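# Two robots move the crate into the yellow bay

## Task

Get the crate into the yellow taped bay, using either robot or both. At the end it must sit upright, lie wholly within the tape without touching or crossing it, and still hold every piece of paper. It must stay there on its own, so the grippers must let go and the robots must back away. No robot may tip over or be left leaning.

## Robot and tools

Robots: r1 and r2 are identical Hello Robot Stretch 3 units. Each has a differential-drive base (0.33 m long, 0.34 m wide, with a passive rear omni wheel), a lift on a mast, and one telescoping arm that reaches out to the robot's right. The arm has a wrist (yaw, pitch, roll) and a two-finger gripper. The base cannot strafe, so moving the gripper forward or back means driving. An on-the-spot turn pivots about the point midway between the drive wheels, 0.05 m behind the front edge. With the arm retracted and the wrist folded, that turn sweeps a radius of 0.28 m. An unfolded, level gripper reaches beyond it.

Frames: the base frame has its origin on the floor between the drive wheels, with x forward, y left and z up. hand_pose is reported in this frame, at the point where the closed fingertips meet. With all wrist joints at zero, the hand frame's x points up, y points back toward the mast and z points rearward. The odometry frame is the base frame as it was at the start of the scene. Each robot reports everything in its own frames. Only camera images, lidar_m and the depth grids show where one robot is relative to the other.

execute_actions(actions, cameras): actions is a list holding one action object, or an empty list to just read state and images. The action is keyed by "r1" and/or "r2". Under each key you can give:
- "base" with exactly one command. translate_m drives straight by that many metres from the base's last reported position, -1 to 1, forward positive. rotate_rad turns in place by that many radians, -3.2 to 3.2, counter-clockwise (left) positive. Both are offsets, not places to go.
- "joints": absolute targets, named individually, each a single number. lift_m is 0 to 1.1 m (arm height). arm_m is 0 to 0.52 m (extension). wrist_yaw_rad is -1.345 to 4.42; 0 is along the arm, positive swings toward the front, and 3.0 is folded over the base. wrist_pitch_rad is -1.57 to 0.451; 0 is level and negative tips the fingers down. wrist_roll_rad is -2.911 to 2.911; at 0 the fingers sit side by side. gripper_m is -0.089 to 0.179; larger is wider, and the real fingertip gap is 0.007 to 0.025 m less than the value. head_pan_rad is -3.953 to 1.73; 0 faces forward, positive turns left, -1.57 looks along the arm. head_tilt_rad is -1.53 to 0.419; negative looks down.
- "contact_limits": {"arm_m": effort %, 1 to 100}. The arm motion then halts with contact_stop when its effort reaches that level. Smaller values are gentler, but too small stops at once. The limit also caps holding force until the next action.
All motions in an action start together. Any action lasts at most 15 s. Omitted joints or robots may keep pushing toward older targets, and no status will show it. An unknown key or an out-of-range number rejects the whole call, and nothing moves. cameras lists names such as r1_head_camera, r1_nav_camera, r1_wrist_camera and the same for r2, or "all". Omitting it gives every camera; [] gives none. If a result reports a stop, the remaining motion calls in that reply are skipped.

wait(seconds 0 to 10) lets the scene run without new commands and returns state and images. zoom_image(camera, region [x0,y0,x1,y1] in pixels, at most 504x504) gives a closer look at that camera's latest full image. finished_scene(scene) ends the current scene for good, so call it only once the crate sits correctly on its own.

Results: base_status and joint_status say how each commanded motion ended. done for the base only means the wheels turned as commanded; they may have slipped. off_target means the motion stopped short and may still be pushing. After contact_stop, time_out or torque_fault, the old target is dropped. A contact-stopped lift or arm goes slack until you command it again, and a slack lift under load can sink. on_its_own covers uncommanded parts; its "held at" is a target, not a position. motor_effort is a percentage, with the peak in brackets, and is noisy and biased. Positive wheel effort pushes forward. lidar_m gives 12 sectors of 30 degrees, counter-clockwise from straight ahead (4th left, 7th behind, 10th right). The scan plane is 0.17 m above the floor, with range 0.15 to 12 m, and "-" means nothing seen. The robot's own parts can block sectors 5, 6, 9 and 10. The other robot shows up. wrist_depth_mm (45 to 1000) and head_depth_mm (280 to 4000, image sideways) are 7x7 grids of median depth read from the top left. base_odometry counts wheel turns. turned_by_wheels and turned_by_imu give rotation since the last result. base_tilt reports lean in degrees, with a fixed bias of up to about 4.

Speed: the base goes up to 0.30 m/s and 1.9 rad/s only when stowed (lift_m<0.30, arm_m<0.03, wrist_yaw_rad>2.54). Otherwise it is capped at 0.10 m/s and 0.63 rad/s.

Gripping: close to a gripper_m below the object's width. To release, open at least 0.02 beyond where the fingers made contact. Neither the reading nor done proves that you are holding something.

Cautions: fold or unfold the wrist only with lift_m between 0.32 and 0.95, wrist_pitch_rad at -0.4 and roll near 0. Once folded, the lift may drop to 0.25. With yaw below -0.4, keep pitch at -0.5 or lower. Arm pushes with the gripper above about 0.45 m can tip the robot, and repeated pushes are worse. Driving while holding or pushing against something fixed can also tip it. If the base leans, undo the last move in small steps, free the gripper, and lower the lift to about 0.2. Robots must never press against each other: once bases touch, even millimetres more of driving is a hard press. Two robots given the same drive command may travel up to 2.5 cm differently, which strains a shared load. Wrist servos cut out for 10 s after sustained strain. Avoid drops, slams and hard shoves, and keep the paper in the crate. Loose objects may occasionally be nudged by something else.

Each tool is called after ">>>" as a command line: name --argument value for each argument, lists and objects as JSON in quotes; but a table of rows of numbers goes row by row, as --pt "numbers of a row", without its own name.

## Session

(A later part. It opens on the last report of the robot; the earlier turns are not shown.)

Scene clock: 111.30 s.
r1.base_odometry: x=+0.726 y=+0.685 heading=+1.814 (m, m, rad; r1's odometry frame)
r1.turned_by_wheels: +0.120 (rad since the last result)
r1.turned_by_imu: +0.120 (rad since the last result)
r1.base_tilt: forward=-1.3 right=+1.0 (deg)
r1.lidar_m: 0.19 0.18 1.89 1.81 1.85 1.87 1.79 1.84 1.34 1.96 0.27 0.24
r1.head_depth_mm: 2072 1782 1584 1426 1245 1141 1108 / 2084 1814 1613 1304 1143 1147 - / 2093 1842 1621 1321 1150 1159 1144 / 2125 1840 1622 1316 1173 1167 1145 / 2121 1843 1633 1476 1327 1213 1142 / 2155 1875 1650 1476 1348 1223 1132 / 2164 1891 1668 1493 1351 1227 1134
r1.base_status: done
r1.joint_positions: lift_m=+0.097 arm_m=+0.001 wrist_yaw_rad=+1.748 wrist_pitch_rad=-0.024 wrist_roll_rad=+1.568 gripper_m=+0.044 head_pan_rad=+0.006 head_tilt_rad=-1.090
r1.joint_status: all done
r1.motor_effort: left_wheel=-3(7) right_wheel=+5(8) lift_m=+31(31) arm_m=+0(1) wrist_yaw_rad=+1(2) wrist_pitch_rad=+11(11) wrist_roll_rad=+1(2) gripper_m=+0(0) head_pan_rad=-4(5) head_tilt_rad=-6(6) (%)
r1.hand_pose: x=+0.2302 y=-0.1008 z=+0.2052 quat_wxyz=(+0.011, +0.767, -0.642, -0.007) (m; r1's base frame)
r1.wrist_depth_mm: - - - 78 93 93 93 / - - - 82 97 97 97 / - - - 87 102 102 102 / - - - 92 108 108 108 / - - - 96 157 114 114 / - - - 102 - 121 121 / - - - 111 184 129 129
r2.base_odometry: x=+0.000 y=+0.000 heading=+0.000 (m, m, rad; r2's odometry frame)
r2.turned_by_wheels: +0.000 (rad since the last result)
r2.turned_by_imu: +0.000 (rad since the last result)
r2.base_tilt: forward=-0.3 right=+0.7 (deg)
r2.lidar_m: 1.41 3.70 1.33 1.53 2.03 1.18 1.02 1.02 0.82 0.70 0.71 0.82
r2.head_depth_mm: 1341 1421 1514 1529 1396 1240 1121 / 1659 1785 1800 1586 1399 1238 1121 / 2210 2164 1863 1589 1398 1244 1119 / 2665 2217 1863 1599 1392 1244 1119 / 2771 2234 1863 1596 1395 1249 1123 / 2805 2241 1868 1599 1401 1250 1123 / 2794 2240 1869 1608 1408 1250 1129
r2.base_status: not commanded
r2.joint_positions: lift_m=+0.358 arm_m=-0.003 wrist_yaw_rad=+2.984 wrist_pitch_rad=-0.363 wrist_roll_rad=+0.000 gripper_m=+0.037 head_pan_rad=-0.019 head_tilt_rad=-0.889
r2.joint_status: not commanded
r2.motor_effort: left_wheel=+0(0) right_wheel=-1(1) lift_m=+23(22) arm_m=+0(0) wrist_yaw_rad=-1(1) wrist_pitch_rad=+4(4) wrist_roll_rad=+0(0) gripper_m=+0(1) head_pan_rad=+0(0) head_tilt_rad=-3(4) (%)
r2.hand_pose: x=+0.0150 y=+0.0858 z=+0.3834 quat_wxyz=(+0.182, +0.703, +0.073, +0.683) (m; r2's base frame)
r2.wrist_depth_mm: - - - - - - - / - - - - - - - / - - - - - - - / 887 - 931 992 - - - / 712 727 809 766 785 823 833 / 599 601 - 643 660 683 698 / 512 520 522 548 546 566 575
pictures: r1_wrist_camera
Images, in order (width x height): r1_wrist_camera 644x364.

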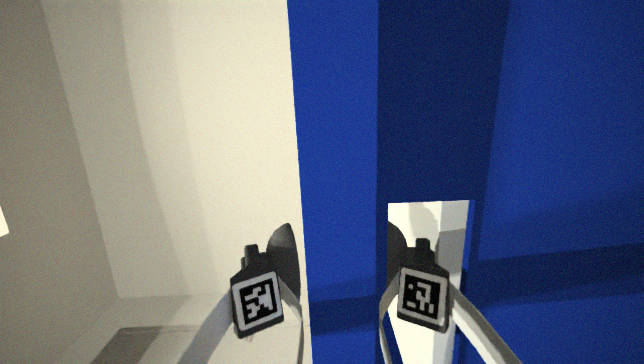

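>>> execute_actions --actions '[{"r1":{"base":{"translate_m":-0.06}}}]' --cameras '["r1_wrist_camera","r1_head_camera"]'

Scene clock: 119.03 s.
r1.base_odometry: x=+0.740 y=+0.627 heading=+1.815 (m, m, rad; r1's odometry frame)
r1.turned_by_wheels: +0.001 (rad since the last result)
r1.turned_by_imu: +0.001 (rad since the last result)
r1.base_tilt: forward=-1.1 right=+1.0 (deg)
r1.lidar_m: 0.21 0.21 1.89 1.80 1.85 1.82 1.73 1.77 1.31 1.96 0.31 0.27
r1.head_depth_mm: 2047 1790 1590 1402 1193 1160 1106 / 2077 1803 1619 1297 1140 1160 - / 2102 1827 1600 1319 1144 1169 1142 / 2113 1844 1623 1334 1180 1173 1146 / 2137 1869 1638 1470 1320 1220 1144 / 2158 1867 1649 1475 1334 1226 1127 / 2167 1883 1649 1482 1339 1227 1134
r1.base_status: translate_m off_target (by the wheels' count: -0.0599 of -0.0600)
r1.joint_positions: lift_m=+0.097 arm_m=+0.001 wrist_yaw_rad=+1.716 wrist_pitch_rad=-0.006 wrist_roll_rad=+1.572 gripper_m=+0.044 head_pan_rad=+0.006 head_tilt_rad=-1.090
r1.joint_status: not commanded
r1.on_its_own: wrist_yaw_rad is held at +1.707, not at your +1.750, by its stall guard, which is not easing now; right_wheel is at rest, and its effort (-46) is outside its rest range (-18 to +18)
r1.motor_effort: left_wheel=-5(20) right_wheel=-46(90) lift_m=+31(32) arm_m=+0(0) wrist_yaw_rad=-9(24) wrist_pitch_rad=+3(11) wrist_roll_rad=-1(1) gripper_m=-8(8) head_pan_rad=-6(4) head_tilt_rad=-6(6) (%)
r1.hand_pose: x=+0.2321 y=-0.1090 z=+0.2099 quat_wxyz=(+0.002, +0.756, -0.654, -0.002) (m; r1's base frame)
r1.wrist_depth_mm: - - - 106 119 119 119 / - - - 112 125 125 124 / - - - 117 130 130 129 / - - - 123 137 136 135 / - - - 128 164 143 142 / - - - 137 - 150 150 / - - - - 203 159 158
r2.base_odometry: x=+0.000 y=+0.000 heading=+0.000 (m, m, rad; r2's odometry frame)
r2.turned_by_wheels: +0.000 (rad since the last result)
r2.turned_by_imu: -0.001 (rad since the last result)
r2.base_tilt: forward=-0.3 right=+0.7 (deg)
r2.lidar_m: 1.42 3.70 1.30 1.40 2.03 1.18 1.02 1.02 0.82 0.70 0.70 0.82
r2.head_depth_mm: 1338 1426 1523 1528 1398 1235 1119 / 1665 1797 1806 1579 1389 1239 1122 / 2194 2163 1855 1589 1396 1238 1118 / 2657 2208 1855 1596 1391 1244 1121 / 2796 2239 1870 1600 1400 1251 1122 / 2787 2232 1856 1606 1403 1244 1124 / 2786 2237 1867 1607 1404 1244 1130
r2.base_status: not commanded
r2.joint_positions: lift_m=+0.358 arm_m=-0.003 wrist_yaw_rad=+2.984 wrist_pitch_rad=-0.363 wrist_roll_rad=+0.000 gripper_m=+0.037 head_pan_rad=-0.019 head_tilt_rad=-0.889
r2.joint_status: not commanded
r2.motor_effort: left_wheel=+0(1) right_wheel=-1(1) lift_m=+22(23) arm_m=+0(0) wrist_yaw_rad=+0(1) wrist_pitch_rad=+4(4) wrist_roll_rad=+0(0) gripper_m=+0(0) head_pan_rad=+0(0) head_tilt_rad=-4(4) (%)
r2.hand_pose: x=+0.0150 y=+0.0858 z=+0.3834 quat_wxyz=(+0.182, +0.703, +0.073, +0.683) (m; r2's base frame)
r2.wrist_depth_mm: - - - - - - - / - - - - - - - / - - - - - - - / 901 - 951 956 - - - / 719 728 804 782 804 830 833 / 608 608 - 636 650 672 688 / 521 523 522 546 547 564 577
pictures: r1_head_camera (sideways: a quarter turn clockwise sets it upright), r1_wrist_camera
Images, in order (width x height): r1_head_camera 896x504, r1_wrist_camera 644x364.

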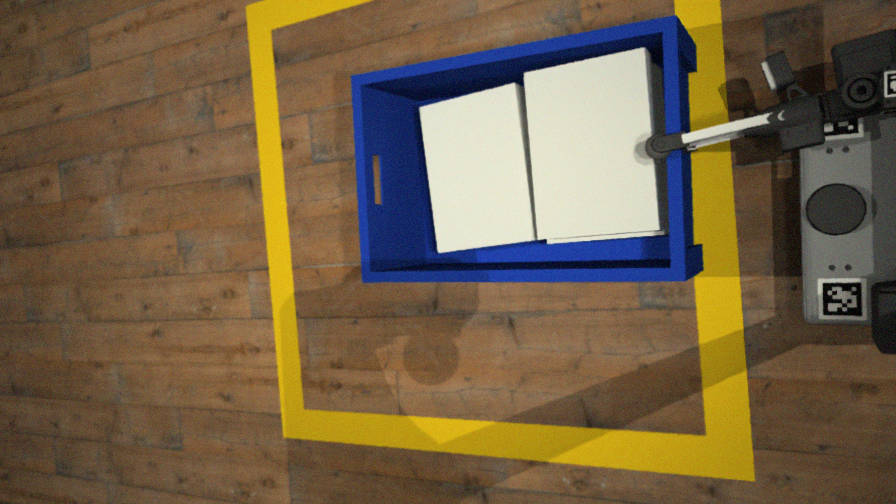

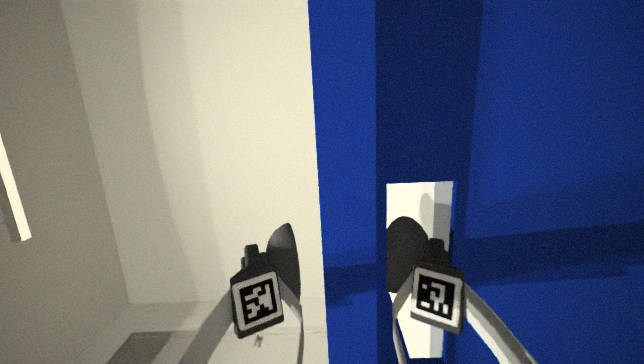

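>>> execute_actions --actions '[{"r1":{"base":{"translate_m":0.01},"joints":{"lift_m":0.102,"gripper_m":0.03}}}]' --cameras '["r1_wrist_camera"]'

>>> execute_actions --actions '[{"r1":{"base":{"translate_m":-0.07}}}]' --cameras '["r1_wrist_camera","r1_head_camera"]'

Scene clock: 123.60 s.
r1.base_odometry: x=+0.738 y=+0.636 heading=+1.815 (m, m, rad; r1's odometry frame)
r1.turned_by_wheels: +0.000 (rad since the last result)
r1.turned_by_imu: +0.000 (rad since the last result)
r1.base_tilt: forward=-1.2 right=+0.9 (deg)
r1.lidar_m: 0.20 0.20 1.89 1.80 1.85 1.83 1.74 1.79 1.32 1.96 0.30 0.26
r1.head_depth_mm: 2046 1793 1597 1402 1187 1157 1108 / 2069 1807 1606 1299 1137 1163 - / 2105 1825 1615 1320 1151 1158 1136 / 2107 1851 1620 1337 1169 1171 1139 / 2140 1852 1639 1467 1325 1216 1142 / 2150 1876 1655 1479 1335 1218 1125 / 2181 1894 1669 1485 1339 1228 1129
r1.base_status: done
r1.joint_positions: lift_m=+0.102 arm_m=+0.001 wrist_yaw_rad=+1.717 wrist_pitch_rad=-0.042 wrist_roll_rad=+1.572 gripper_m=+0.030 head_pan_rad=+0.006 head_tilt_rad=-1.090
r1.joint_status: all done
r1.on_its_own: wrist_yaw_rad is held at +1.707, not at your +1.750, by its stall guard, which is not easing now
r1.motor_effort: left_wheel=-1(5) right_wheel=-13(42) lift_m=+43(45) arm_m=+0(1) wrist_yaw_rad=-10(11) wrist_pitch_rad=+19(20) wrist_roll_rad=-1(1) gripper_m=-7(67) head_pan_rad=-4(5) head_tilt_rad=-7(6) (%)
r1.hand_pose: x=+0.2309 y=-0.1087 z=+0.2051 quat_wxyz=(+0.016, +0.757, -0.653, -0.014) (m; r1's base frame)
r1.wrist_depth_mm: - - - 98 113 114 114 / - - - 103 118 119 119 / - - - 108 123 124 125 / - - - 113 130 130 131 / - - - 117 175 137 138 / - - - 124 144 145 145 / - - - 134 195 153 153
r2.base_odometry: x=+0.000 y=+0.000 heading=+0.000 (m, m, rad; r2's odometry frame)
r2.turned_by_wheels: +0.000 (rad since the last result)
r2.turned_by_imu: -0.001 (rad since the last result)
r2.base_tilt: forward=-0.3 right=+0.7 (deg)
r2.lidar_m: 1.41 3.70 1.30 1.41 2.04 1.18 1.01 1.02 0.82 0.71 0.70 0.82
r2.head_depth_mm: 1339 1421 1518 1518 1391 1240 1116 / 1670 1787 1804 1588 1393 1243 1120 / 2193 2161 1850 1592 1385 1239 1120 / 2687 2223 1847 1593 1395 1240 1124 / 2780 2225 1858 1600 1403 1245 1122 / 2773 2244 1867 1602 1402 1250 1123 / 2795 2242 1871 1612 1405 1248 1126
r2.base_status: not commanded
r2.joint_positions: lift_m=+0.358 arm_m=-0.003 wrist_yaw_rad=+2.984 wrist_pitch_rad=-0.363 wrist_roll_rad=+0.000 gripper_m=+0.037 head_pan_rad=-0.019 head_tilt_rad=-0.889
r2.joint_status: not commanded
r2.motor_effort: left_wheel=-1(0) right_wheel=-1(1) lift_m=+23(22) arm_m=+0(0) wrist_yaw_rad=-1(1) wrist_pitch_rad=+4(4) wrist_roll_rad=+0(0) gripper_m=+0(1) head_pan_rad=-1(1) head_tilt_rad=-4(4) (%)
r2.hand_pose: x=+0.0150 y=+0.0858 z=+0.3834 quat_wxyz=(+0.182, +0.703, +0.073, +0.683) (m; r2's base frame)
r2.wrist_depth_mm: - - - - - - - / - - - - - - - / - - - - - - - / 903 - 940 977 - - - / 710 729 821 775 809 826 843 / 602 607 - 634 663 669 704 / 514 526 524 543 549 564 582
pictures: r1_wrist_camera
Images, in order (width x height): r1_wrist_camera 644x364.

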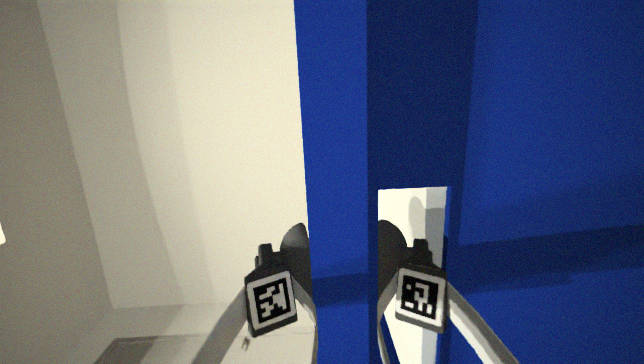

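Scene clock: 125.33 s.
r1.base_odometry: x=+0.755 y=+0.569 heading=+1.816 (m, m, rad; r1's odometry frame)
r1.turned_by_wheels: +0.001 (rad since the last result)
r1.turned_by_imu: +0.001 (rad since the last result)
r1.base_tilt: forward=-1.2 right=+0.9 (deg)
r1.lidar_m: 0.21 0.21 1.89 1.80 1.85 1.75 1.67 1.72 1.28 1.96 0.32 0.27
r1.head_depth_mm: 2031 1797 1585 1404 1149 1157 1111 / 2072 1800 1596 1309 1142 1167 - / 2088 1814 1621 1324 1145 1171 1138 / 2109 1835 1622 1365 1268 1179 1147 / 2130 1862 1637 1472 1328 1216 1140 / 2161 1863 1649 1475 1337 1216 1122 / 2175 1868 1665 1482 1346 1233 1133
r1.base_status: translate_m off_target (by the wheels' count: -0.0698 of -0.0700)
r1.joint_positions: lift_m=+0.102 arm_m=+0.001 wrist_yaw_rad=+1.688 wrist_pitch_rad=-0.030 wrist_roll_rad=+1.572 gripper_m=+0.030 head_pan_rad=+0.006 head_tilt_rad=-1.090
r1.joint_status: not commanded
r1.on_its_own: wrist_yaw_rad is held at +1.707, not at your +1.750, by its stall guard, which is not easing now; right_wheel is at rest, and its effort (-45) is outside its rest range (-18 to +18); wrist_yaw_rad is at rest, and its effort (+18) is outside its rest range (-12 to +12)
r1.motor_effort: left_wheel=-8(18) right_wheel=-45(85) lift_m=+44(43) arm_m=+0(0) wrist_yaw_rad=+18(17) wrist_pitch_rad=+13(19) wrist_roll_rad=-1(1) gripper_m=-11(12) head_pan_rad=-4(5) head_tilt_rad=-6(4) (%)
r1.hand_pose: x=+0.2323 y=-0.1161 z=+0.2082 quat_wxyz=(+0.011, +0.747, -0.664, -0.010) (m; r1's base frame)
r1.wrist_depth_mm: - - - 110 125 125 124 / - - - 114 129 130 129 / - - - 120 134 134 135 / - - - 125 140 140 140 / - - - 129 166 146 147 / - - - 134 - 153 153 / - - - - 201 160 160
r2.base_odometry: x=+0.000 y=+0.000 heading=+0.000 (m, m, rad; r2's odometry frame)
r2.turned_by_wheels: +0.000 (rad since the last result)
r2.turned_by_imu: +0.000 (rad since the last result)
r2.base_tilt: forward=-0.3 right=+0.7 (deg)
r2.lidar_m: 1.42 3.69 1.26 1.38 2.04 1.18 1.02 1.02 0.82 0.70 0.70 0.82
r2.head_depth_mm: 1337 1423 1513 1525 1392 1236 1118 / 1656 1792 1795 1591 1389 1240 1116 / 2191 2152 1853 1589 1398 1237 1121 / 2668 2214 1856 1601 1394 1240 1121 / 2797 2237 1870 1602 1398 1244 1122 / 2793 2233 1862 1599 1404 1250 1128 / 2771 2219 1874 1599 1408 1246 1128
r2.base_status: not commanded
r2.joint_positions: lift_m=+0.358 arm_m=-0.003 wrist_yaw_rad=+2.984 wrist_pitch_rad=-0.363 wrist_roll_rad=+0.000 gripper_m=+0.037 head_pan_rad=-0.019 head_tilt_rad=-0.889
r2.joint_status: not commanded
r2.motor_effort: left_wheel=+0(1) right_wheel=-1(1) lift_m=+22(23) arm_m=+0(0) wrist_yaw_rad=+0(1) wrist_pitch_rad=+4(4) wrist_roll_rad=+0(0) gripper_m=+0(1) head_pan_rad=-1(0) head_tilt_rad=-4(3) (%)
r2.hand_pose: x=+0.0150 y=+0.0858 z=+0.3834 quat_wxyz=(+0.182, +0.703, +0.073, +0.683) (m; r2's base frame)
r2.wrist_depth_mm: - - - - - - - / - - - - - - - / - - - - - - - / 896 - 952 990 - - - / 720 719 819 780 792 814 833 / 601 611 - 635 672 681 694 / 516 520 528 546 544 570 586
pictures: r1_head_camera (sideways: a quarter turn clockwise sets it upright), r1_wrist_camera
Images, in order (width x height): r1_head_camera 896x504, r1_wrist_camera 644x364.

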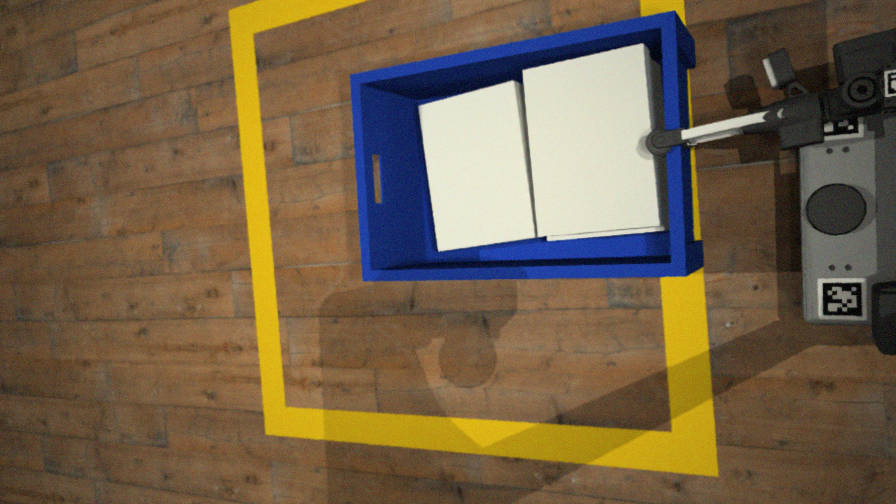

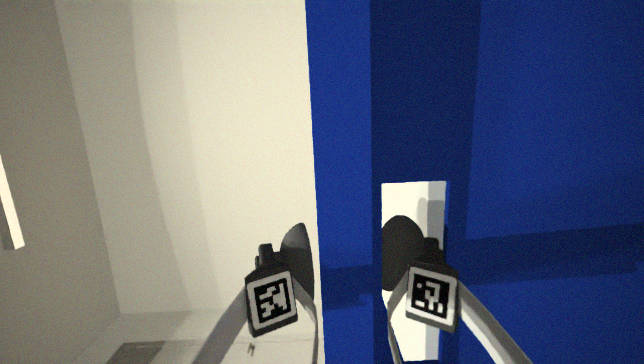

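>>> execute_actions --actions '[{"r1":{"base":{"translate_m":0.012},"joints":{"lift_m":0.092,"gripper_m":0.048}}}]' --cameras '["r1_wrist_camera"]'

>>> execute_actions --actions '[{"r1":{"base":{"translate_m":-0.06}}}]' --cameras '["r1_wrist_camera","r1_head_camera"]'

Scene clock: 131.67 s.
r1.base_odometry: x=+0.752 y=+0.580 heading=+1.815 (m, m, rad; r1's odometry frame)
r1.turned_by_wheels: +0.000 (rad since the last result)
r1.turned_by_imu: -0.001 (rad since the last result)
r1.base_tilt: forward=-1.2 right=+0.9 (deg)
r1.lidar_m: 0.20 0.20 1.89 1.80 1.85 1.77 1.68 1.72 1.29 1.96 0.30 0.22
r1.head_depth_mm: 2042 1791 1585 1401 1158 1165 1109 / 2070 1811 1598 1309 1143 1167 - / 2093 1821 1621 1323 1146 1160 1137 / 2105 1835 1621 1344 1258 1173 1144 / 2131 1856 1636 1474 1325 1214 1145 / 2158 1858 1653 1480 1338 1221 1130 / 2176 1902 1665 1491 1340 1228 1126
r1.base_status: done
r1.joint_positions: lift_m=+0.092 arm_m=+0.001 wrist_yaw_rad=+1.705 wrist_pitch_rad=-0.016 wrist_roll_rad=+1.572 gripper_m=+0.048 head_pan_rad=+0.006 head_tilt_rad=-1.090
r1.joint_status: all done
r1.on_its_own: wrist_yaw_rad is held at +1.707, not at your +1.750, by its stall guard, which is not easing now
r1.motor_effort: left_wheel=-2(6) right_wheel=+3(40) lift_m=+23(40) arm_m=+0(1) wrist_yaw_rad=+2(18) wrist_pitch_rad=+7(14) wrist_roll_rad=-1(1) gripper_m=+1(67) head_pan_rad=-4(4) head_tilt_rad=-7(6) (%)
r1.hand_pose: x=+0.2322 y=-0.1118 z=+0.2026 quat_wxyz=(+0.006, +0.753, -0.658, -0.006) (m; r1's base frame)
r1.wrist_depth_mm: - - - 98 112 112 112 / - - - 102 117 116 116 / - - - 106 122 121 121 / - - - 112 129 127 126 / - - - 117 174 133 132 / - - - 123 - 139 138 / - - - 129 208 146 145
r2.base_odometry: x=+0.000 y=+0.000 heading=+0.000 (m, m, rad; r2's odometry frame)
r2.turned_by_wheels: +0.000 (rad since the last result)
r2.turned_by_imu: -0.001 (rad since the last result)
r2.base_tilt: forward=-0.2 right=+0.7 (deg)
r2.lidar_m: 1.42 3.70 1.26 1.38 2.04 1.17 1.02 1.02 0.82 0.70 0.70 0.81
r2.head_depth_mm: 1342 1419 1515 1527 1397 1234 1117 / 1657 1794 1805 1593 1396 1234 1119 / 2184 2162 1865 1594 1401 1239 1121 / 2665 2225 1851 1599 1393 1240 1123 / 2746 2237 1861 1595 1405 1246 1122 / 2795 2241 1868 1599 1401 1248 1127 / 2805 2241 1870 1598 1400 1253 1121
r2.base_status: not commanded
r2.joint_positions: lift_m=+0.358 arm_m=-0.003 wrist_yaw_rad=+2.984 wrist_pitch_rad=-0.363 wrist_roll_rad=+0.000 gripper_m=+0.037 head_pan_rad=-0.019 head_tilt_rad=-0.889
r2.joint_status: not commanded
r2.motor_effort: left_wheel=-1(0) right_wheel=-1(1) lift_m=+22(23) arm_m=+0(0) wrist_yaw_rad=-1(1) wrist_pitch_rad=+4(4) wrist_roll_rad=+0(0) gripper_m=+0(1) head_pan_rad=+0(1) head_tilt_rad=-4(4) (%)
r2.hand_pose: x=+0.0150 y=+0.0858 z=+0.3834 quat_wxyz=(+0.182, +0.703, +0.073, +0.683) (m; r2's base frame)
r2.wrist_depth_mm: - - - - - - - / - - - - - - - / - - - - - - - / 910 - 950 985 - - - / 711 732 800 776 800 806 833 / 599 603 - 645 666 672 691 / 517 523 518 543 548 569 575
pictures: r1_wrist_camera
Images, in order (width x height): r1_wrist_camera 644x364.

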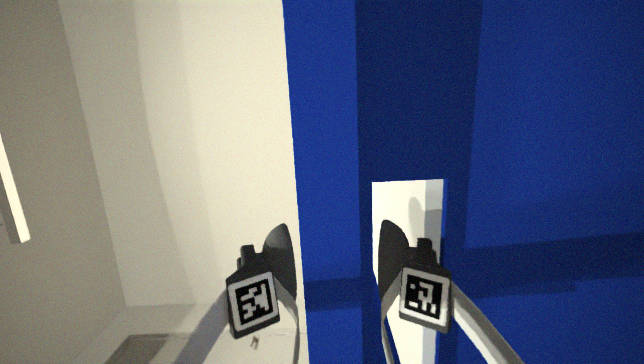

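Scene clock: 133.57 s.
r1.base_odometry: x=+0.766 y=+0.522 heading=+1.815 (m, m, rad; r1's odometry frame)
r1.turned_by_wheels: +0.000 (rad since the last result)
r1.turned_by_imu: +0.000 (rad since the last result)
r1.base_tilt: forward=-1.3 right=+0.9 (deg)
r1.lidar_m: 0.25 0.26 1.89 1.79 1.85 1.70 1.62 1.67 1.25 1.96 0.37 0.32
r1.head_depth_mm: 2055 1777 1588 1406 1152 1178 1103 / 2068 1799 1598 1301 1159 1183 - / 2104 1824 1613 1319 1152 1183 1141 / 2114 1843 1623 1394 1262 1193 1144 / 2156 1844 1646 1470 1328 1214 1146 / 2155 1871 1657 1479 1332 1228 1126 / 2187 1881 1664 1485 1337 1228 1134
r1.base_status: done
r1.joint_positions: lift_m=+0.092 arm_m=+0.001 wrist_yaw_rad=+1.705 wrist_pitch_rad=-0.016 wrist_roll_rad=+1.572 gripper_m=+0.048 head_pan_rad=+0.006 head_tilt_rad=-1.090
r1.joint_status: not commanded
r1.on_its_own: wrist_yaw_rad is held at +1.707, not at your +1.750, by its stall guard, which is not easing now
r1.motor_effort: left_wheel=-2(21) right_wheel=+2(51) lift_m=+28(29) arm_m=+0(1) wrist_yaw_rad=+1(3) wrist_pitch_rad=+7(8) wrist_roll_rad=-1(1) gripper_m=+1(0) head_pan_rad=-5(4) head_tilt_rad=-5(6) (%)
r1.hand_pose: x=+0.2321 y=-0.1117 z=+0.2024 quat_wxyz=(+0.006, +0.753, -0.658, -0.006) (m; r1's base frame)
r1.wrist_depth_mm: - - - 167 168 167 167 / - - - 173 174 174 173 / - - - 180 182 181 181 / - - - 189 193 189 189 / - - - 545 200 198 197 / - - - 194 - 208 207 / - - - 214 220 219 217
r2.base_odometry: x=+0.000 y=+0.000 heading=+0.000 (m, m, rad; r2's odometry frame)
r2.turned_by_wheels: +0.000 (rad since the last result)
r2.turned_by_imu: +0.000 (rad since the last result)
r2.base_tilt: forward=-0.3 right=+0.8 (deg)
r2.lidar_m: 1.42 3.71 1.26 1.36 2.03 1.17 1.02 1.01 0.82 0.70 0.71 0.82
r2.head_depth_mm: 1340 1424 1520 1533 1386 1239 1114 / 1671 1801 1810 1592 1391 1239 1120 / 2172 2165 1846 1596 1398 1241 1117 / 2654 2214 1857 1597 1402 1243 1121 / 2783 2218 1871 1593 1400 1242 1125 / 2796 2237 1863 1601 1400 1244 1123 / 2791 2241 1866 1599 1409 1254 1128
r2.base_status: not commanded
r2.joint_positions: lift_m=+0.358 arm_m=-0.003 wrist_yaw_rad=+2.984 wrist_pitch_rad=-0.363 wrist_roll_rad=+0.000 gripper_m=+0.037 head_pan_rad=-0.019 head_tilt_rad=-0.889
r2.joint_status: not commanded
r2.motor_effort: left_wheel=+0(0) right_wheel=-1(1) lift_m=+23(22) arm_m=+0(0) wrist_yaw_rad=+0(0) wrist_pitch_rad=+4(4) wrist_roll_rad=+0(0) gripper_m=+0(0) head_pan_rad=+0(0) head_tilt_rad=-4(4) (%)
r2.hand_pose: x=+0.0150 y=+0.0858 z=+0.3834 quat_wxyz=(+0.182, +0.703, +0.073, +0.683) (m; r2's base frame)
r2.wrist_depth_mm: - - - - - - - / - - - - - - - / - - - - - - - / 900 - 948 975 - - - / 717 731 793 769 805 825 829 / 594 602 - 644 662 676 682 / 519 525 530 548 531 569 582
pictures: r1_head_camera (sideways: a quarter turn clockwise sets it upright), r1_wrist_camera
Images, in order (width x height): r1_head_camera 896x504, r1_wrist_camera 644x364.

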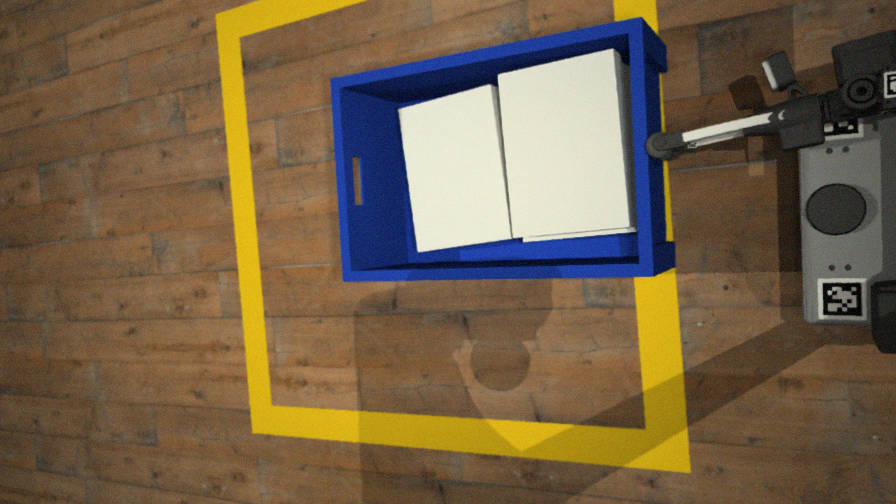

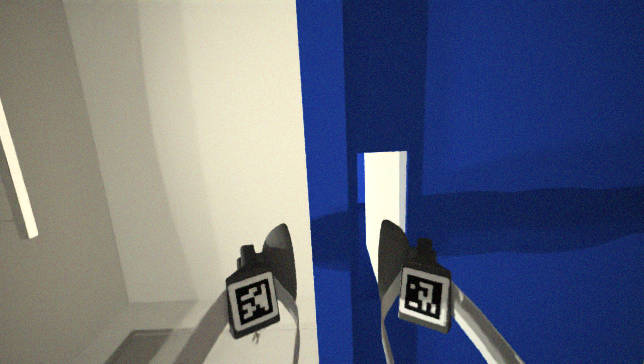

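>>> execute_actions --actions '[{"r1":{"base":{"translate_m":-0.05},"joints":{"gripper_m":0.0,"wrist_yaw_rad":1.62}}}]' --cameras '[]'

>>> execute_actions --actions '[{"r1":{"joints":{"lift_m":0.02}}}]' --cameras '[]'

>>> execute_actions --actions '[{"r1":{"base":{"translate_m":0.22}}}]' --cameras '["r1_head_camera"]'

Scene clock: 141.20 s.
r1.base_odometry: x=+0.778 y=+0.474 heading=+1.815 (m, m, rad; r1's odometry frame)
r1.turned_by_wheels: +0.000 (rad since the last result)
r1.turned_by_imu: -0.001 (rad since the last result)
r1.base_tilt: forward=-1.2 right=+1.0 (deg)
r1.lidar_m: 0.30 0.31 1.88 1.80 1.85 1.65 1.57 1.61 1.23 1.97 0.43 0.36
r1.head_depth_mm: 2053 1800 1587 1411 1235 1188 1102 / 2061 1818 1498 1295 1159 1191 - / 2090 1824 1578 1323 1161 1202 1144 / 2119 1847 1624 1374 1205 1207 1145 / 2140 1859 1636 1466 1329 1215 1140 / 2155 1885 1658 1481 1346 1230 1122 / 2193 1894 1653 1491 1345 1230 1132
r1.base_status: done
r1.joint_positions: lift_m=+0.092 arm_m=+0.001 wrist_yaw_rad=+1.622 wrist_pitch_rad=-0.016 wrist_roll_rad=+1.572 gripper_m=+0.000 head_pan_rad=+0.006 head_tilt_rad=-1.090
r1.joint_status: all done
r1.motor_effort: left_wheel=-2(9) right_wheel=+3(4) lift_m=+28(28) arm_m=+0(1) wrist_yaw_rad=-2(2) wrist_pitch_rad=+7(7) wrist_roll_rad=-1(1) gripper_m=-2(83) head_pan_rad=-5(4) head_tilt_rad=-5(6) (%)
r1.hand_pose: x=+0.2341 y=-0.1330 z=+0.2023 quat_wxyz=(+0.006, +0.725, -0.689, -0.006) (m; r1's base frame)
r1.wrist_depth_mm: - - - 209 221 221 220 / - - - 228 228 227 226 / - - - 237 235 234 232 / - - - 505 242 242 238 / - - - - 249 249 244 / - - - - 257 257 252 / - - - 268 267 266 261
r2.base_odometry: x=+0.000 y=+0.000 heading=+0.000 (m, m, rad; r2's odometry frame)
r2.turned_by_wheels: +0.000 (rad since the last result)
r2.turned_by_imu: -0.001 (rad since the last result)
r2.base_tilt: forward=-0.3 right=+0.7 (deg)
r2.lidar_m: 1.42 3.70 1.26 1.34 2.04 1.18 1.02 1.02 0.82 0.70 0.70 0.82
r2.head_depth_mm: 1339 1418 1514 1529 1395 1239 1115 / 1662 1786 1795 1585 1395 1235 1119 / 2191 2138 1846 1591 1404 1245 1118 / 2687 2220 1858 1589 1395 1240 1125 / 2776 2233 1856 1591 1398 1246 1122 / 2773 2239 1863 1603 1401 1248 1123 / 2800 2238 1874 1598 1404 1247 1129
r2.base_status: not commanded
r2.joint_positions: lift_m=+0.358 arm_m=-0.003 wrist_yaw_rad=+2.984 wrist_pitch_rad=-0.363 wrist_roll_rad=+0.000 gripper_m=+0.037 head_pan_rad=-0.019 head_tilt_rad=-0.889
r2.joint_status: not commanded
r2.motor_effort: left_wheel=-1(1) right_wheel=-1(1) lift_m=+23(22) arm_m=+0(0) wrist_yaw_rad=-1(0) wrist_pitch_rad=+4(4) wrist_roll_rad=+0(0) gripper_m=+0(0) head_pan_rad=-1(1) head_tilt_rad=-4(4) (%)
r2.hand_pose: x=+0.0150 y=+0.0858 z=+0.3834 quat_wxyz=(+0.182, +0.703, +0.073, +0.683) (m; r2's base frame)
r2.wrist_depth_mm: - - - - - - - / - - - - - - - / - - - - - - - / 895 - 952 982 - - - / 715 725 799 775 806 810 831 / 601 616 - 632 664 662 682 / 522 532 526 550 545 563 573
pictures: none
No camera images: the call's "cameras" was empty. Leave "cameras" out to get every camera's image.

Scene clock: 142.07 s.
r1.base_odometry: x=+0.778 y=+0.474 heading=+1.815 (m, m, rad; r1's odometry frame)
r1.turned_by_wheels: +0.000 (rad since the last result)
r1.turned_by_imu: +0.000 (rad since the last result)
r1.base_tilt: forward=-1.2 right=+1.0 (deg)
r1.lidar_m: 0.30 0.31 1.89 1.79 1.84 1.64 1.57 1.61 1.24 1.97 0.43 0.36
r1.head_depth_mm: 2038 1793 1585 1409 1230 1192 1107 / 2076 1793 1484 1300 1157 1194 - / 2109 1835 1586 1324 1168 1199 1138 / 2091 1844 1621 1379 1204 1210 1150 / 2128 1872 1632 1472 1333 1212 1142 / 2143 1861 1653 1479 1337 1219 1127 / 2173 1890 1660 1481 1353 1229 1136
r1.base_status: not commanded
r1.joint_positions: lift_m=+0.076 arm_m=+0.001 wrist_yaw_rad=+1.621 wrist_pitch_rad=-0.018 wrist_roll_rad=+1.572 gripper_m=+0.000 head_pan_rad=+0.006 head_tilt_rad=-1.090
r1.joint_status: lift_m contact_stop (moved -0.016 of -0.072)
r1.on_its_own: lift_m is slack since a contact_stop, until your next command for it (your +0.020 is given up)
r1.motor_effort: left_wheel=-2(2) right_wheel=+3(3) lift_m=+31(66) arm_m=+0(0) wrist_yaw_rad=-2(2) wrist_pitch_rad=+8(15) wrist_roll_rad=-1(1) gripper_m=-3(2) head_pan_rad=-4(5) head_tilt_rad=-5(6) (%)
r1.hand_pose: x=+0.2341 y=-0.1331 z=+0.1859 quat_wxyz=(+0.007, +0.725, -0.689, -0.007) (m; r1's base frame)
r1.wrist_depth_mm: - - - 209 221 221 218 / - - - 227 228 228 224 / - - - 234 235 234 229 / - - - 242 242 241 232 / - - - 549 251 249 235 / - - - - 257 258 237 / - - - 266 267 267 241
r2.base_odometry: x=+0.000 y=+0.000 heading=+0.000 (m, m, rad; r2's odometry frame)
r2.turned_by_wheels: +0.000 (rad since the last result)
r2.turned_by_imu: +0.000 (rad since the last result)
r2.base_tilt: forward=-0.3 right=+0.7 (deg)
r2.lidar_m: 1.41 3.70 1.26 1.21 2.04 1.18 1.02 1.01 0.82 0.70 0.70 0.81
r2.head_depth_mm: 1344 1422 1520 1527 1389 1239 1117 / 1651 1788 1807 1596 1389 1240 1117 / 2196 2157 1857 1591 1396 1239 1120 / 2659 2233 1849 1599 1401 1243 1120 / 2779 2229 1874 1596 1395 1247 1122 / 2792 2245 1864 1606 1406 1245 1126 / 2800 2244 1864 1599 1403 1249 1125
r2.base_status: not commanded
r2.joint_positions: lift_m=+0.358 arm_m=-0.003 wrist_yaw_rad=+2.984 wrist_pitch_rad=-0.363 wrist_roll_rad=+0.000 gripper_m=+0.037 head_pan_rad=-0.019 head_tilt_rad=-0.889
r2.joint_status: not commanded
r2.motor_effort: left_wheel=+0(1) right_wheel=-1(1) lift_m=+23(23) arm_m=+0(0) wrist_yaw_rad=-1(1) wrist_pitch_rad=+4(4) wrist_roll_rad=+0(0) gripper_m=-1(0) head_pan_rad=+0(1) head_tilt_rad=-3(4) (%)
r2.hand_pose: x=+0.0150 y=+0.0858 z=+0.3834 quat_wxyz=(+0.182, +0.703, +0.073, +0.683) (m; r2's base frame)
r2.wrist_depth_mm: - - - - - - - / - - - - - - - / - - - - - - - / 904 - 951 983 - - - / 720 734 798 772 795 820 839 / 603 607 - 637 656 668 690 / 519 526 527 549 545 572 583
pictures: none
ARM HIT: r1's arm struck its own base hard.
No camera images: the call's "cameras" was empty. Leave "cameras" out to get every camera's image.

not run: a stop came earlier in this reply.

Push on the bar instead.

>>> execute_actions --actions '[{"r1":{"base":{"translate_m":0.2},"joints":{"lift_m":0.097,"wrist_yaw_rad":1.68}}}]' --cameras '["r1_head_camera","r1_wrist_camera"]'

Scene clock: 148.03 s.
r1.base_odometry: x=+0.730 y=+0.667 heading=+1.815 (m, m, rad; r1's odometry frame)
r1.turned_by_wheels: +0.000 (rad since the last result)
r1.turned_by_imu: -0.481 (rad since the last result)
r1.base_tilt: forward=-1.3 right=+1.0 (deg)
r1.lidar_m: 0.25 0.20 0.19 1.88 1.83 1.89 1.75 1.69 1.75 1.27 1.94 0.27
r1.head_depth_mm: 2057 1797 1596 1438 1296 1185 1102 / 2060 1801 1601 1439 1298 1190 - / 2093 1824 1606 1450 1143 1180 - / 2094 1850 1631 1311 1153 1143 1148 / 2136 1866 1637 1334 1183 1129 1144 / 2135 1869 1653 1350 1278 1211 1126 / 2173 1889 1662 1473 1347 1231 1131
r1.base_status: translate_m off_target (by the wheels' count: +0.1998 of +0.2000)
r1.joint_positions: lift_m=+0.097 arm_m=+0.001 wrist_yaw_rad=+2.098 wrist_pitch_rad=-0.025 wrist_roll_rad=+1.572 gripper_m=+0.000 head_pan_rad=+0.006 head_tilt_rad=-1.090
r1.joint_status: wrist_yaw_rad off_target (ended at +2.098, target +1.680); the others done
r1.on_its_own: left_wheel is at rest, and its effort (+27) is outside its rest range (-18 to +18); right_wheel is at rest, and its effort (+47) is outside its rest range (-18 to +18); wrist_yaw_rad is at rest, and its effort (-100) is outside its rest range (-12 to +12)
r1.motor_effort: left_wheel=+27(32) right_wheel=+47(53) lift_m=+36(40) arm_m=-2(2) wrist_yaw_rad=-100(100) wrist_pitch_rad=+11(13) wrist_roll_rad=-1(1) gripper_m=-8(7) head_pan_rad=-4(4) head_tilt_rad=-6(6) (%)
r1.hand_pose: x=+0.1994 y=-0.0176 z=+0.2048 quat_wxyz=(+0.011, +0.867, -0.498, -0.007) (m; r1's base frame)
r1.wrist_depth_mm: - - - 171 171 171 172 / - - - 176 177 177 176 / - - - 167 182 181 182 / - - - 186 188 187 188 / - - - 194 196 194 193 / - - - 182 199 200 199 / - - - 206 208 207 207
r2.base_odometry: x=+0.000 y=+0.000 heading=+0.000 (m, m, rad; r2's odometry frame)
r2.turned_by_wheels: +0.000 (rad since the last result)
r2.turned_by_imu: -0.001 (rad since the last result)
r2.base_tilt: forward=-0.3 right=+0.8 (deg)
r2.lidar_m: 1.41 3.69 1.26 1.37 2.04 1.18 1.02 1.02 0.81 0.71 0.71 0.82
r2.head_depth_mm: 1340 1425 1523 1530 1395 1240 1120 / 1666 1797 1805 1588 1388 1241 1119 / 2181 2162 1858 1597 1397 1247 1118 / 2674 2216 1863 1598 1403 1241 1118 / 2759 2239 1865 1589 1399 1245 1121 / 2759 2235 1867 1606 1397 1246 1125 / 2793 2238 1863 1604 1410 1253 1127
r2.base_status: not commanded
r2.joint_positions: lift_m=+0.358 arm_m=-0.003 wrist_yaw_rad=+2.984 wrist_pitch_rad=-0.363 wrist_roll_rad=+0.000 gripper_m=+0.037 head_pan_rad=-0.019 head_tilt_rad=-0.889
r2.joint_status: not commanded
r2.motor_effort: left_wheel=+0(1) right_wheel=-1(1) lift_m=+22(23) arm_m=+0(0) wrist_yaw_rad=-1(0) wrist_pitch_rad=+4(4) wrist_roll_rad=+0(0) gripper_m=+0(1) head_pan_rad=-1(0) head_tilt_rad=-4(3) (%)
r2.hand_pose: x=+0.0150 y=+0.0858 z=+0.3834 quat_wxyz=(+0.182, +0.703, +0.073, +0.683) (m; r2's base frame)
r2.wrist_depth_mm: - - - - - - - / - - - - - - - / - - - - - - - / 891 - 953 975 - - - / 718 729 809 786 791 809 857 / 604 612 - 642 655 674 691 / 515 524 523 552 541 568 581
pictures: r1_head_camera (sideways: a quarter turn clockwise sets it upright), r1_wrist_camera
Images, in order (width x height): r1_head_camera 896x504, r1_wrist_camera 644x364.

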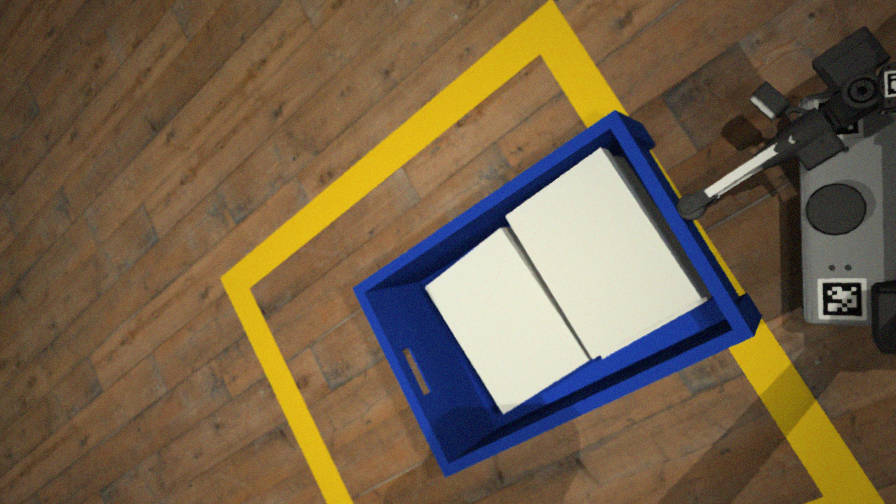

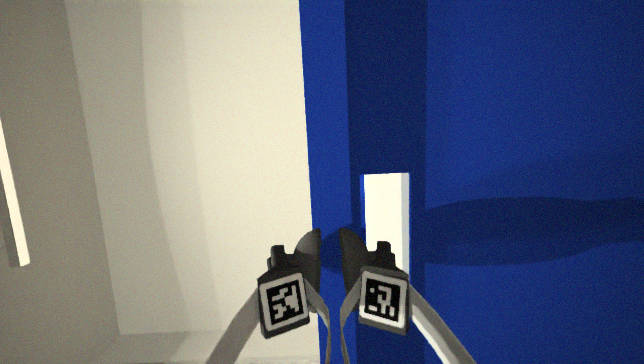

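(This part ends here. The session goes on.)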